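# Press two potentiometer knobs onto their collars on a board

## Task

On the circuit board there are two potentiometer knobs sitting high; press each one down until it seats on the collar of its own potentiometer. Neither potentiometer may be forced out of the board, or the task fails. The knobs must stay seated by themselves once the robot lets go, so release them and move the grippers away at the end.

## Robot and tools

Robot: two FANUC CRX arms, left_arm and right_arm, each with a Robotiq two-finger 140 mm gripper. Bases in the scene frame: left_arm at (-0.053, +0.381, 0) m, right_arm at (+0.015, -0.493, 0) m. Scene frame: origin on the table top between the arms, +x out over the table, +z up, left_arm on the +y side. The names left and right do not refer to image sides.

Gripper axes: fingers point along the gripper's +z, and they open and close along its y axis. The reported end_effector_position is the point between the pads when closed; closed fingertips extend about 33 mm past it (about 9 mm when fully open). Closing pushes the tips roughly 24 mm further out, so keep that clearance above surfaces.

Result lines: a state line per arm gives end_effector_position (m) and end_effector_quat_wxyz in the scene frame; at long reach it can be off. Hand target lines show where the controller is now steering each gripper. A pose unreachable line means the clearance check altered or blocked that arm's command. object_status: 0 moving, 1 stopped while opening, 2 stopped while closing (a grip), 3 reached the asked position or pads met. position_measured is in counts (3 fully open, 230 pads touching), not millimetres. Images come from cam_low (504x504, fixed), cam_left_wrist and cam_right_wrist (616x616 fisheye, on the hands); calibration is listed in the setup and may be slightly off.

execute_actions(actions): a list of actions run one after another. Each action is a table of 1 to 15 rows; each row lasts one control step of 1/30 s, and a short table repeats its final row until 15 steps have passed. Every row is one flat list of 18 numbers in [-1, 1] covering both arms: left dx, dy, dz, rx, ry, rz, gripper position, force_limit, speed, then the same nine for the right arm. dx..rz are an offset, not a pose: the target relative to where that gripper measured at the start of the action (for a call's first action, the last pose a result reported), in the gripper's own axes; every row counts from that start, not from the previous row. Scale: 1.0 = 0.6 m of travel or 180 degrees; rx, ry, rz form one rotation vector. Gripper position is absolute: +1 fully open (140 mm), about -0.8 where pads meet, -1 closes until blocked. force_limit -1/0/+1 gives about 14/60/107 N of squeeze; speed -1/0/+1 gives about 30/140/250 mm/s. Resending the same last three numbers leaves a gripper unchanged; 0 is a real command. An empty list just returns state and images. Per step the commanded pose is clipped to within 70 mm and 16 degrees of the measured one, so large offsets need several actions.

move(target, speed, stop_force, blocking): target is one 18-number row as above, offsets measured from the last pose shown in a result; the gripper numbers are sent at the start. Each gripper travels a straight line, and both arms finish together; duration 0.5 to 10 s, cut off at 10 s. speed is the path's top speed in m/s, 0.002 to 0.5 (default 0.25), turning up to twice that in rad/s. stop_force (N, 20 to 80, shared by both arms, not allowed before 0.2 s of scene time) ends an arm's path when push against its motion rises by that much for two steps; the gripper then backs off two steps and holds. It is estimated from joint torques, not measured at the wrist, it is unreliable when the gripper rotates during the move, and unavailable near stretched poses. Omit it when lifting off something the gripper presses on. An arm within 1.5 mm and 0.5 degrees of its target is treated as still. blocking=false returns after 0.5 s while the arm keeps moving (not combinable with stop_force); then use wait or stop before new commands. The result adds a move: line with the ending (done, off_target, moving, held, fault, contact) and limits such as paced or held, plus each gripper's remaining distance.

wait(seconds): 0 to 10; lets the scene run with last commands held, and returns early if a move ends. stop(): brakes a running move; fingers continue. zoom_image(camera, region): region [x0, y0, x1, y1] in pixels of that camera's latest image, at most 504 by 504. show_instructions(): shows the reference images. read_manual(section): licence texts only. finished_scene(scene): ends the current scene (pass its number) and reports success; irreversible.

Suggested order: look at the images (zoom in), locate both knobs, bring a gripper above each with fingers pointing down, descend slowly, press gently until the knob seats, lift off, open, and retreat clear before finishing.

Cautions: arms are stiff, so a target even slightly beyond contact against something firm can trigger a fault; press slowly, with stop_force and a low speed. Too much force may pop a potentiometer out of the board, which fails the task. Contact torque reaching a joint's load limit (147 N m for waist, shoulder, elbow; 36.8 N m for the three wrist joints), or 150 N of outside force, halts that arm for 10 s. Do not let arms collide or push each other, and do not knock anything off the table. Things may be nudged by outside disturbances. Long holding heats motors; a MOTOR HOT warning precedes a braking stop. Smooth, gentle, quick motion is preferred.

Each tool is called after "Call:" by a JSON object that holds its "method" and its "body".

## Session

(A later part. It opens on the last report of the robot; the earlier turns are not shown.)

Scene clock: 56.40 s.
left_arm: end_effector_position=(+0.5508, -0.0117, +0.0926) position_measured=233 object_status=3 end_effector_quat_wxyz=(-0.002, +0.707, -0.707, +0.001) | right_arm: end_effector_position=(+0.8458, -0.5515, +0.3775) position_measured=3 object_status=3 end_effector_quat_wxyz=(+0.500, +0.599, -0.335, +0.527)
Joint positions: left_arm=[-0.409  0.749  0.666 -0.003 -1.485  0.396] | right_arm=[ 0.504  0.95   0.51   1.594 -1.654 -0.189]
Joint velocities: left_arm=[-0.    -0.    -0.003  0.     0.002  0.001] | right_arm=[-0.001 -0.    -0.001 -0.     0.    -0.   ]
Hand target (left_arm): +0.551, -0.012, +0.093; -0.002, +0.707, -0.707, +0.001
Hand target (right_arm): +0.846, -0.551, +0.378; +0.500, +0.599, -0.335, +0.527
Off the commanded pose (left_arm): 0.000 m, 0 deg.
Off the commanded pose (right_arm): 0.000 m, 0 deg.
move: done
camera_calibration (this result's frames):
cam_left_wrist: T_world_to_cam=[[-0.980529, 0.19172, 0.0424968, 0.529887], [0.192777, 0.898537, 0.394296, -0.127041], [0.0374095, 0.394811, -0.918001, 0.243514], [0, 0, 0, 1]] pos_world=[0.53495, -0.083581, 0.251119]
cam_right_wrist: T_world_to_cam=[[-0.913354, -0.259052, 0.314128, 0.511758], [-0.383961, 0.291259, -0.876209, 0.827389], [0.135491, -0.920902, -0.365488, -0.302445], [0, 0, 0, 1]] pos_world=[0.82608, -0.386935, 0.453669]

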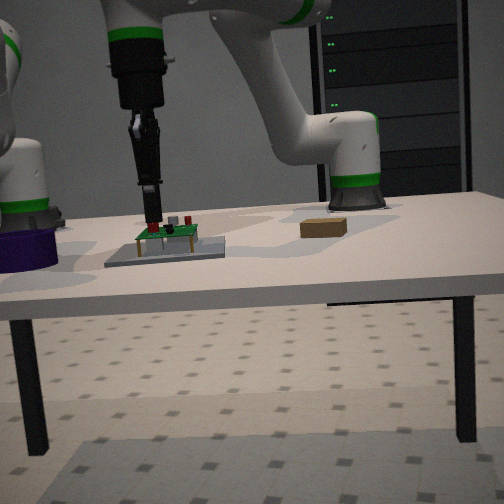

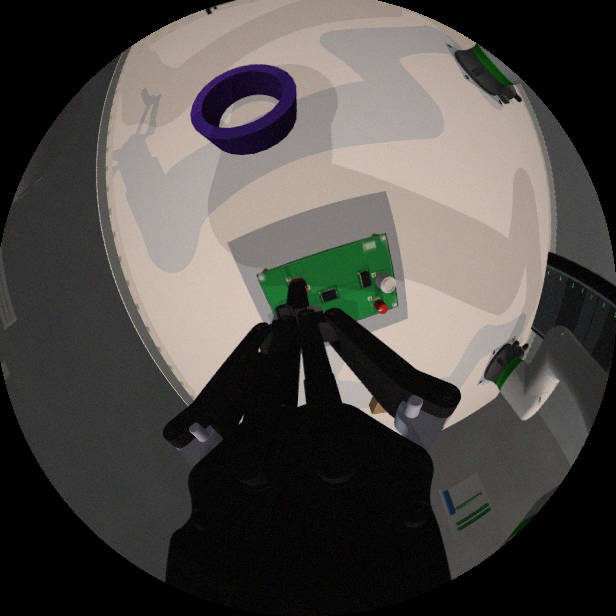

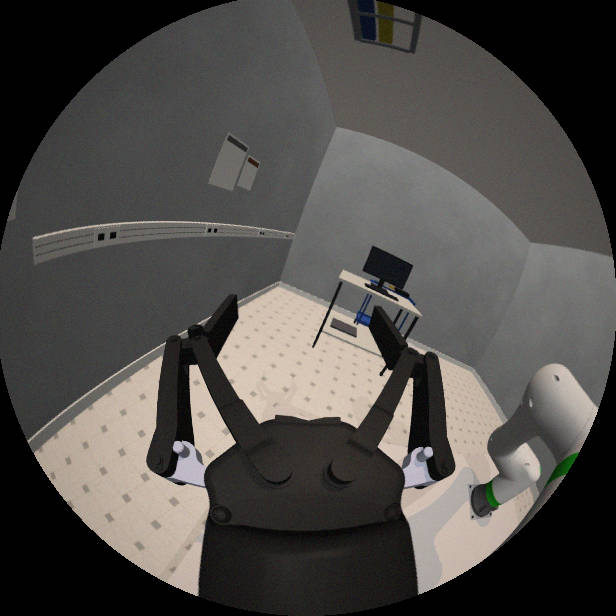

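Call:
{"method": "move", "body": {"target": [0,0,0.006,0,0,0,-1,0,0,0,0,0,0,0,0,1,0,0], "speed": 0.004}}

Call:
{"method": "move", "body": {"target": [0,0,-0.01,0,0,0,-1,0,0,0,0,0,0,0,0,1,0,0], "speed": 0.02}}

Call:
{"method": "zoom_image", "body": {"camera": "cam_low", "region": [138,212,168,242]}}

Scene clock: 64.93 s.
left_arm: end_effector_position=(+0.5508, -0.0118, +0.0890) position_measured=233 object_status=3 end_effector_quat_wxyz=(-0.002, +0.707, -0.707, +0.001) | right_arm: end_effector_position=(+0.8458, -0.5515, +0.3775) position_measured=3 object_status=3 end_effector_quat_wxyz=(+0.500, +0.599, -0.335, +0.527)
Joint positions: left_arm=[-0.409  0.75   0.659 -0.003 -1.477  0.396] | right_arm=[ 0.504  0.95   0.51   1.594 -1.654 -0.189]
Joint velocities: left_arm=[ 0.     0.    -0.001 -0.     0.002 -0.   ] | right_arm=[-0.  0.  0.  0. -0. -0.]
Hand target (left_arm): +0.551, -0.012, +0.089; -0.002, +0.707, -0.707, +0.001
Hand target (right_arm): +0.846, -0.551, +0.378; +0.500, +0.599, -0.335, +0.527
Off the commanded pose (left_arm): 0.000 m, 0 deg.
Off the commanded pose (right_arm): 0.000 m, 0 deg.
move: done
camera_calibration (this result's frames):
cam_left_wrist: T_world_to_cam=[[-0.980523, 0.191749, 0.0425007, 0.53003], [0.192805, 0.898531, 0.394294, -0.125644], [0.0374173, 0.394809, -0.918001, 0.240238], [0, 0, 0, 1]] pos_world=[0.534943, -0.0835854, 0.247553]
cam_right_wrist: T_world_to_cam=[[-0.913354, -0.259052, 0.314128, 0.511758], [-0.383961, 0.291259, -0.876209, 0.827389], [0.135491, -0.920902, -0.365488, -0.302445], [0, 0, 0, 1]] pos_world=[0.82608, -0.386935, 0.453668]

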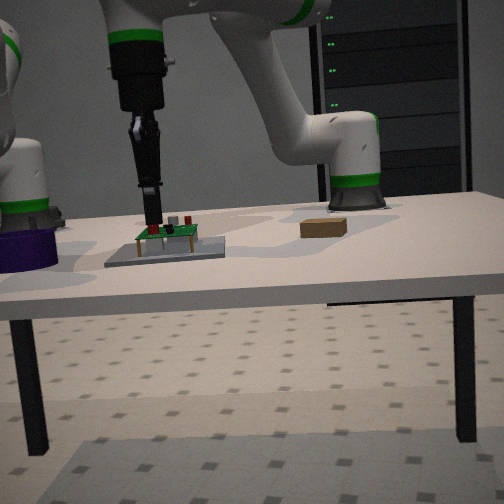

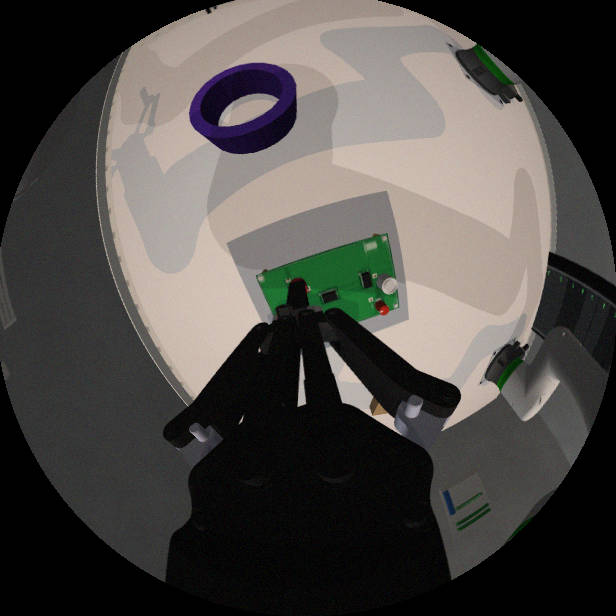

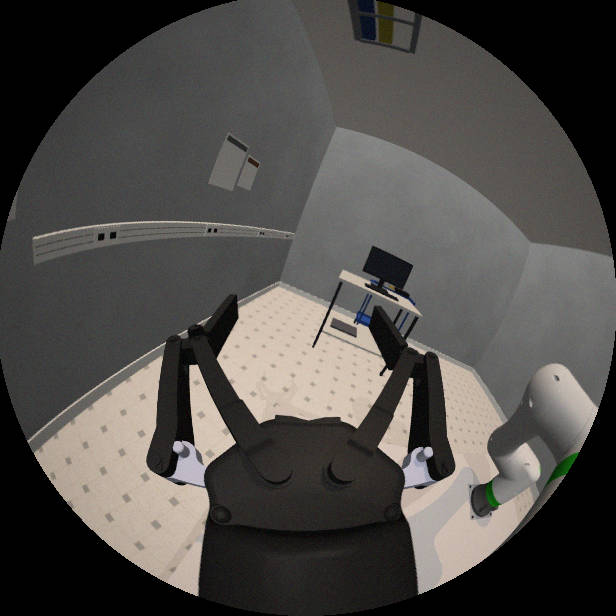

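Scene clock: 65.63 s.
left_arm: end_effector_position=(+0.5508, -0.0118, +0.0949) position_measured=233 object_status=3 end_effector_quat_wxyz=(-0.002, +0.707, -0.707, +0.001) | right_arm: end_effector_position=(+0.8458, -0.5515, +0.3775) position_measured=3 object_status=3 end_effector_quat_wxyz=(+0.500, +0.599, -0.335, +0.527)
Joint positions: left_arm=[-0.409  0.748  0.67  -0.003 -1.49   0.396] | right_arm=[ 0.504  0.95   0.51   1.594 -1.654 -0.189]
Joint velocities: left_arm=[ 0.    -0.     0.003  0.    -0.001  0.   ] | right_arm=[ 0.001 -0.001  0.     0.     0.001 -0.   ]
Hand target (left_arm): +0.551, -0.012, +0.095; -0.002, +0.707, -0.707, +0.001
Hand target (right_arm): +0.846, -0.551, +0.378; +0.500, +0.599, -0.335, +0.527
Off the commanded pose (left_arm): 0.000 m, 0 deg.
Off the commanded pose (right_arm): 0.000 m, 0 deg.
move: done
camera_calibration (this result's frames):
cam_left_wrist: T_world_to_cam=[[-0.980527, 0.191718, 0.0425623, 0.529755], [0.1928, 0.898526, 0.394308, -0.127958], [0.0373524, 0.394836, -0.917992, 0.245664], [0, 0, 0, 1]] pos_world=[0.534934, -0.0835871, 0.253425]
cam_right_wrist: T_world_to_cam=[[-0.913354, -0.259052, 0.314127, 0.511758], [-0.383961, 0.291259, -0.876209, 0.827389], [0.135491, -0.920902, -0.365488, -0.302445], [0, 0, 0, 1]] pos_world=[0.82608, -0.386935, 0.453669]

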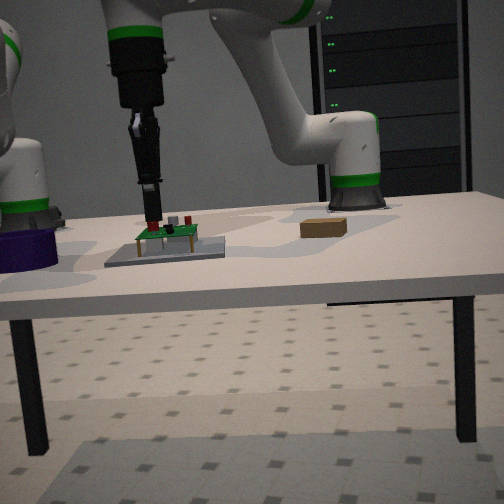

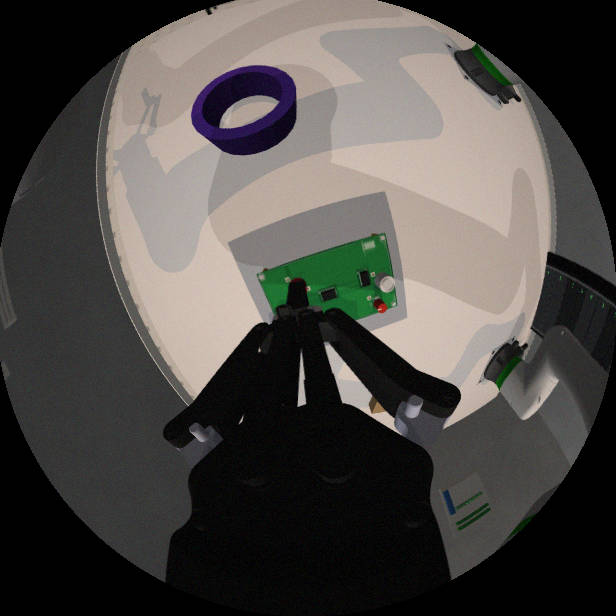

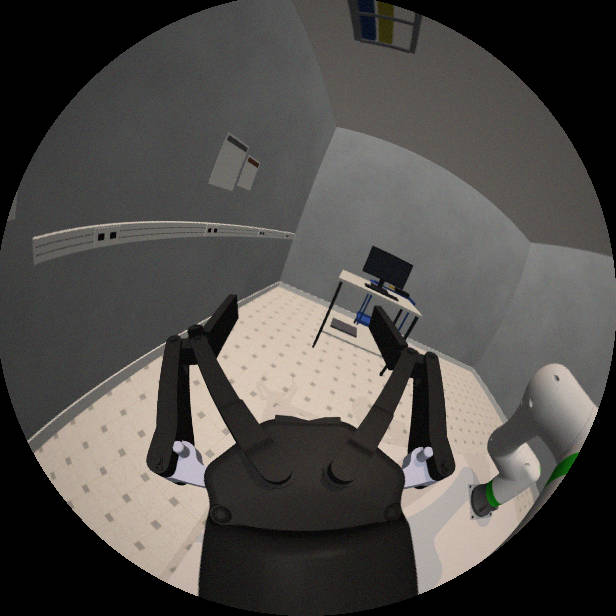

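Region (138, 212, 168, 242) of cam_low's 504x504 image, scaled by 16.800, with more detail than that image has.

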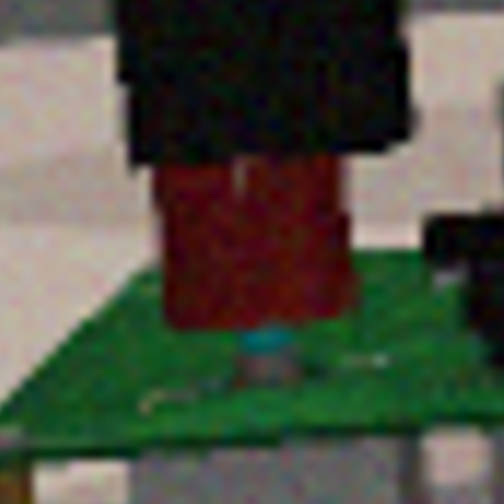

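Call:
{"method": "move", "body": {"target": [0,0,0.0145,0,0,0,-1,0,0,0,0,0,0,0,0,1,0,0], "speed": 0.006}}

Call:
{"method": "move", "body": {"target": [0,0,-0.013,0,0,0,-1,0,0,0,0,0,0,0,0,1,0,0], "speed": 0.02}}

Call:
{"method": "zoom_image", "body": {"camera": "cam_low", "region": [138,212,168,242]}}

Scene clock: 72.20 s.
left_arm: end_effector_position=(+0.5508, -0.0118, +0.0863) position_measured=233 object_status=3 end_effector_quat_wxyz=(-0.002, +0.707, -0.707, +0.001) | right_arm: end_effector_position=(+0.8458, -0.5515, +0.3775) position_measured=3 object_status=3 end_effector_quat_wxyz=(+0.500, +0.599, -0.335, +0.527)
Joint positions: left_arm=[-0.409  0.751  0.654 -0.003 -1.471  0.396] | right_arm=[ 0.504  0.95   0.51   1.594 -1.654 -0.189]
Joint velocities: left_arm=[-0.001 -0.    -0.002 -0.     0.003  0.   ] | right_arm=[ 0.  0. -0. -0.  0.  0.]
Hand target (left_arm): +0.551, -0.012, +0.086; -0.002, +0.707, -0.707, +0.001
Hand target (right_arm): +0.846, -0.551, +0.378; +0.500, +0.599, -0.335, +0.527
Off the commanded pose (left_arm): 0.000 m, 0 deg.
Off the commanded pose (right_arm): 0.000 m, 0 deg.
move: done
camera_calibration (this result's frames):
cam_left_wrist: T_world_to_cam=[[-0.980515, 0.191774, 0.0425687, 0.53011], [0.192855, 0.898516, 0.394304, -0.124577], [0.0373688, 0.394831, -0.917993, 0.237716], [0, 0, 0, 1]] pos_world=[0.534924, -0.0835848, 0.244777]
cam_right_wrist: T_world_to_cam=[[-0.913354, -0.259052, 0.314128, 0.511757], [-0.383961, 0.291259, -0.876209, 0.827389], [0.135491, -0.920902, -0.365488, -0.302444], [0, 0, 0, 1]] pos_world=[0.82608, -0.386935, 0.453668]

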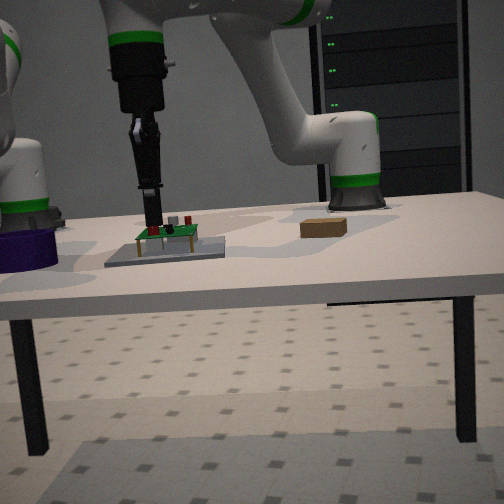

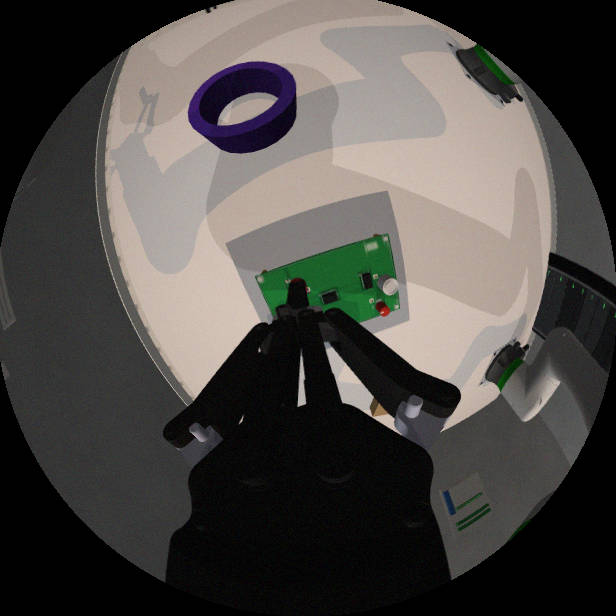

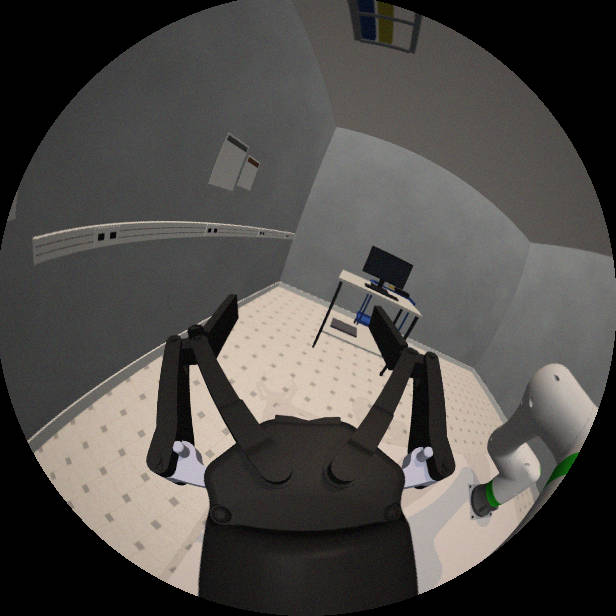

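Scene clock: 72.93 s.
left_arm: end_effector_position=(+0.5508, -0.0117, +0.0940) position_measured=233 object_status=3 end_effector_quat_wxyz=(-0.002, +0.707, -0.707, +0.001) | right_arm: end_effector_position=(+0.8458, -0.5515, +0.3775) position_measured=3 object_status=3 end_effector_quat_wxyz=(+0.500, +0.599, -0.335, +0.527)
Joint positions: left_arm=[-0.409  0.749  0.668 -0.003 -1.488  0.396] | right_arm=[ 0.504  0.95   0.51   1.594 -1.654 -0.189]
Joint velocities: left_arm=[ 0.001  0.     0.002 -0.    -0.003  0.001] | right_arm=[-0.001  0.    -0.    -0.     0.    -0.   ]
Hand target (left_arm): +0.551, -0.012, +0.094; -0.002, +0.707, -0.707, +0.001
Hand target (right_arm): +0.846, -0.551, +0.378; +0.500, +0.599, -0.335, +0.527
Off the commanded pose (left_arm): 0.000 m, 0 deg.
Off the commanded pose (right_arm): 0.000 m, 0 deg.
move: done
camera_calibration (this result's frames):
cam_left_wrist: T_world_to_cam=[[-0.980525, 0.191724, 0.0425658, 0.529789], [0.192807, 0.898525, 0.394308, -0.127593], [0.0373518, 0.394836, -0.917992, 0.244804], [0, 0, 0, 1]] pos_world=[0.534929, -0.0835854, 0.252488]
cam_right_wrist: T_world_to_cam=[[-0.913354, -0.259052, 0.314128, 0.511758], [-0.383961, 0.291259, -0.876209, 0.827389], [0.135491, -0.920902, -0.365488, -0.302445], [0, 0, 0, 1]] pos_world=[0.82608, -0.386935, 0.453668]

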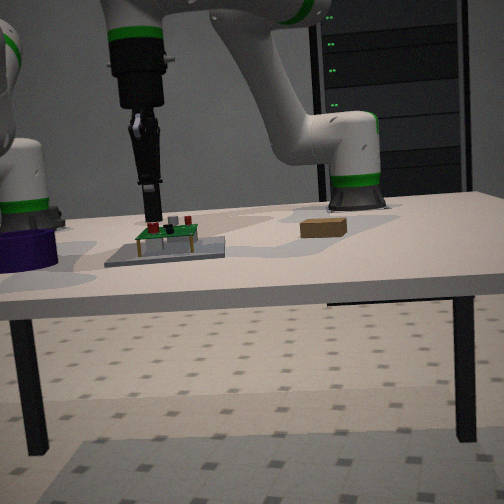

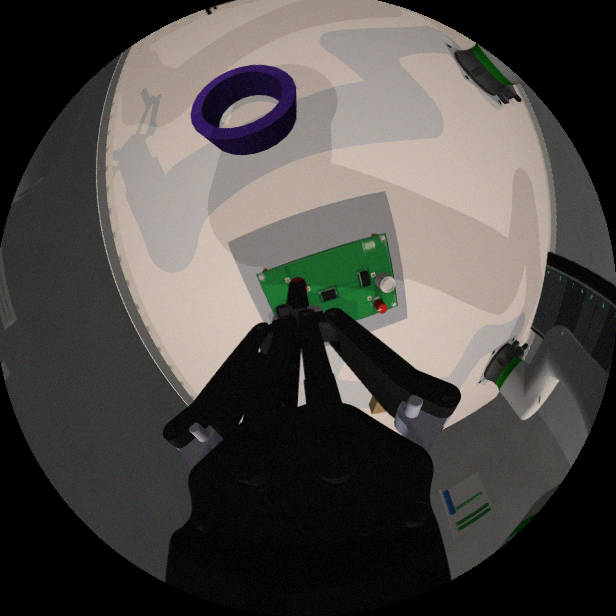

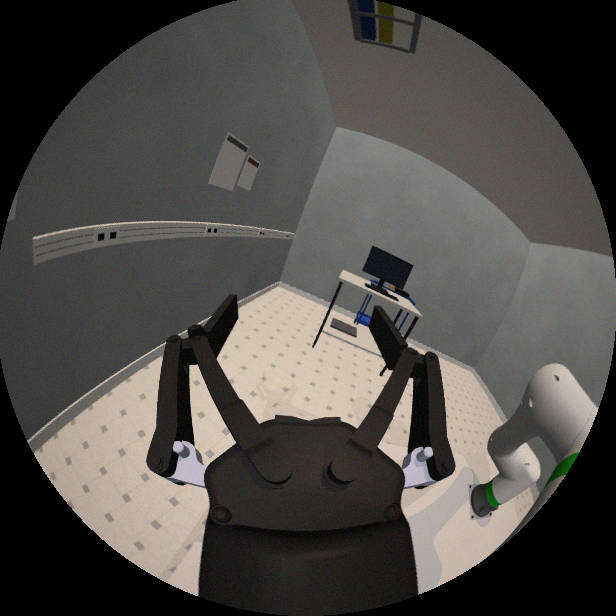

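Region (138, 212, 168, 242) of cam_low's 504x504 image, scaled by 16.800, with more detail than that image has.

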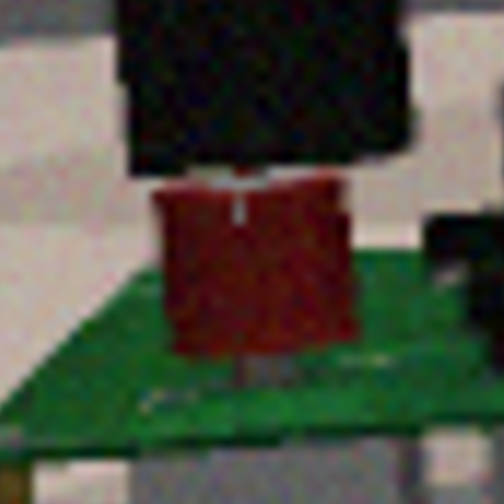

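One more 0.6 mm for the hidden gap.

Call:
{"method": "move", "body": {"target": [0,0,0.014,0,0,0,-1,0,0,0,0,0,0,0,0,1,0,0], "speed": 0.006}}

Call:
{"method": "move", "body": {"target": [-0.03,0.02,-0.17,0,0,0,-1,0,0,0,0,0,0,0,0,1,0,0], "speed": 0.15}}

Call:
{"method": "zoom_image", "body": {"camera": "cam_low", "region": [144,200,196,242]}}

Scene clock: 80.70 s.
left_arm: end_effector_position=(+0.5508, -0.0117, +0.0856) position_measured=233 object_status=3 end_effector_quat_wxyz=(-0.002, +0.707, -0.707, +0.001) | right_arm: end_effector_position=(+0.8458, -0.5515, +0.3775) position_measured=3 object_status=3 end_effector_quat_wxyz=(+0.500, +0.599, -0.335, +0.527)
Joint positions: left_arm=[-0.409  0.751  0.653 -0.003 -1.47   0.396] | right_arm=[ 0.504  0.95   0.51   1.594 -1.654 -0.189]
Joint velocities: left_arm=[-0.     0.    -0.001  0.     0.002  0.001] | right_arm=[ 0.     0.001  0.     0.    -0.     0.   ]
Hand target (left_arm): +0.551, -0.012, +0.086; -0.002, +0.707, -0.707, +0.001
Hand target (right_arm): +0.846, -0.551, +0.378; +0.500, +0.599, -0.335, +0.527
Off the commanded pose (left_arm): 0.000 m, 0 deg.
Off the commanded pose (right_arm): 0.000 m, 0 deg.
move: done
camera_calibration (this result's frames):
cam_left_wrist: T_world_to_cam=[[-0.980515, 0.191778, 0.0425627, 0.530135], [0.192857, 0.898516, 0.394303, -0.124329], [0.0373755, 0.394828, -0.917994, 0.237133], [0, 0, 0, 1]] pos_world=[0.53492, -0.0835837, 0.244146]
cam_right_wrist: T_world_to_cam=[[-0.913354, -0.259052, 0.314128, 0.511758], [-0.383961, 0.291259, -0.876209, 0.827389], [0.135491, -0.920902, -0.365488, -0.302445], [0, 0, 0, 1]] pos_world=[0.82608, -0.386935, 0.453668]

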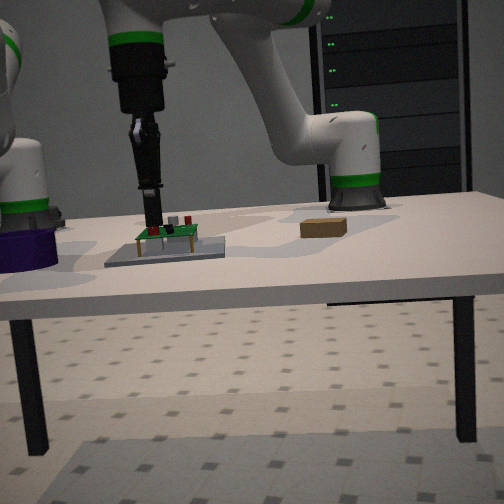

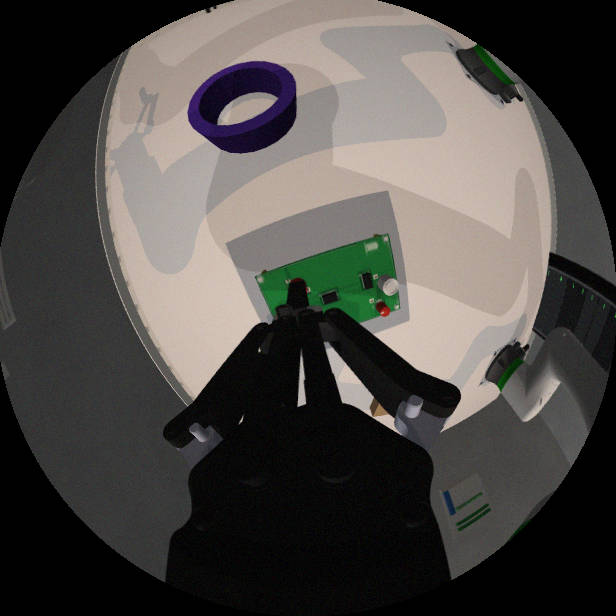

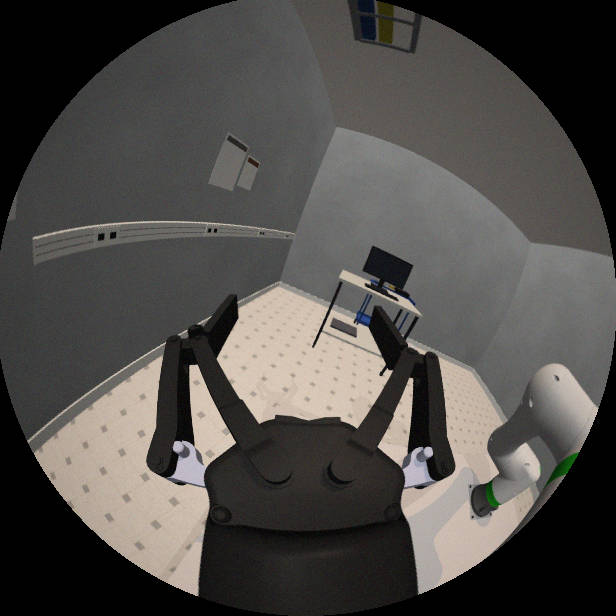

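Scene clock: 81.83 s.
left_arm: end_effector_position=(+0.5387, +0.0062, +0.1876) position_measured=233 object_status=3 end_effector_quat_wxyz=(-0.002, +0.707, -0.707, +0.001) | right_arm: end_effector_position=(+0.8458, -0.5515, +0.3775) position_measured=3 object_status=3 end_effector_quat_wxyz=(+0.500, +0.599, -0.335, +0.527)
Joint positions: left_arm=[-0.392  0.685  0.783 -0.003 -1.666  0.379] | right_arm=[ 0.504  0.95   0.51   1.594 -1.654 -0.189]
Joint velocities: left_arm=[ 0.001  0.     0.004 -0.002 -0.005 -0.001] | right_arm=[-0. -0. -0. -0. -0. -0.]
Hand target (left_arm): +0.539, +0.006, +0.188; -0.002, +0.707, -0.707, +0.001
Hand target (right_arm): +0.846, -0.551, +0.378; +0.500, +0.599, -0.335, +0.527
Off the commanded pose (left_arm): 0.000 m, 0 deg.
Off the commanded pose (right_arm): 0.000 m, 0 deg.
move: done
camera_calibration (this result's frames):
cam_left_wrist: T_world_to_cam=[[-0.980619, 0.191275, 0.0424316, 0.510654], [0.192348, 0.898673, 0.394195, -0.178014], [0.0372675, 0.394717, -0.918047, 0.324184], [0, 0, 0, 1]] pos_world=[0.522916, -0.0656599, 0.34612]
cam_right_wrist: T_world_to_cam=[[-0.913354, -0.259052, 0.314128, 0.511758], [-0.383961, 0.291259, -0.876209, 0.827389], [0.135491, -0.920902, -0.365488, -0.302445], [0, 0, 0, 1]] pos_world=[0.82608, -0.386935, 0.453668]

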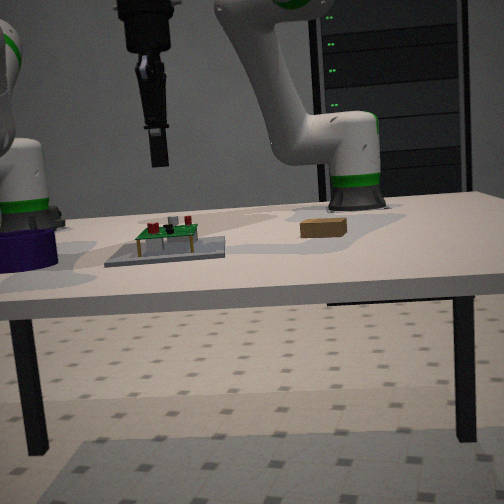

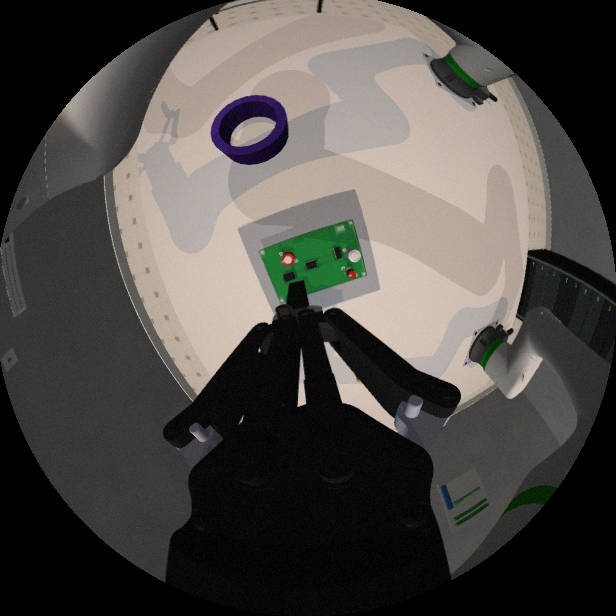

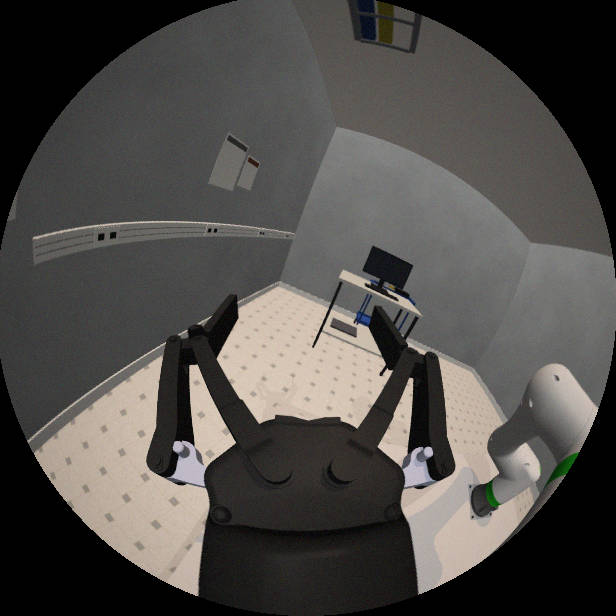

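Region (144, 200, 196, 242) of cam_low's 504x504 image, scaled by 9.692, with more detail than that image has; it fills the top 407 rows of this view, and the rest is white.

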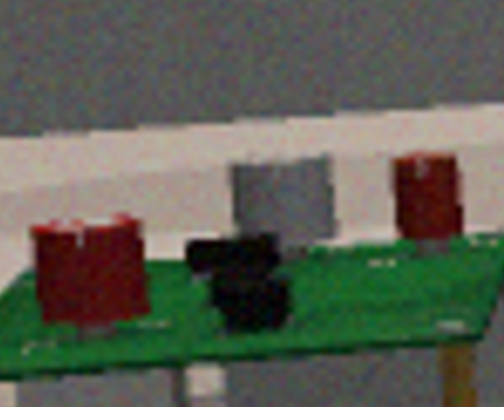

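Call:
{"method": "finished_scene", "body": {"scene": 2}}

The scene is finished: the task was done.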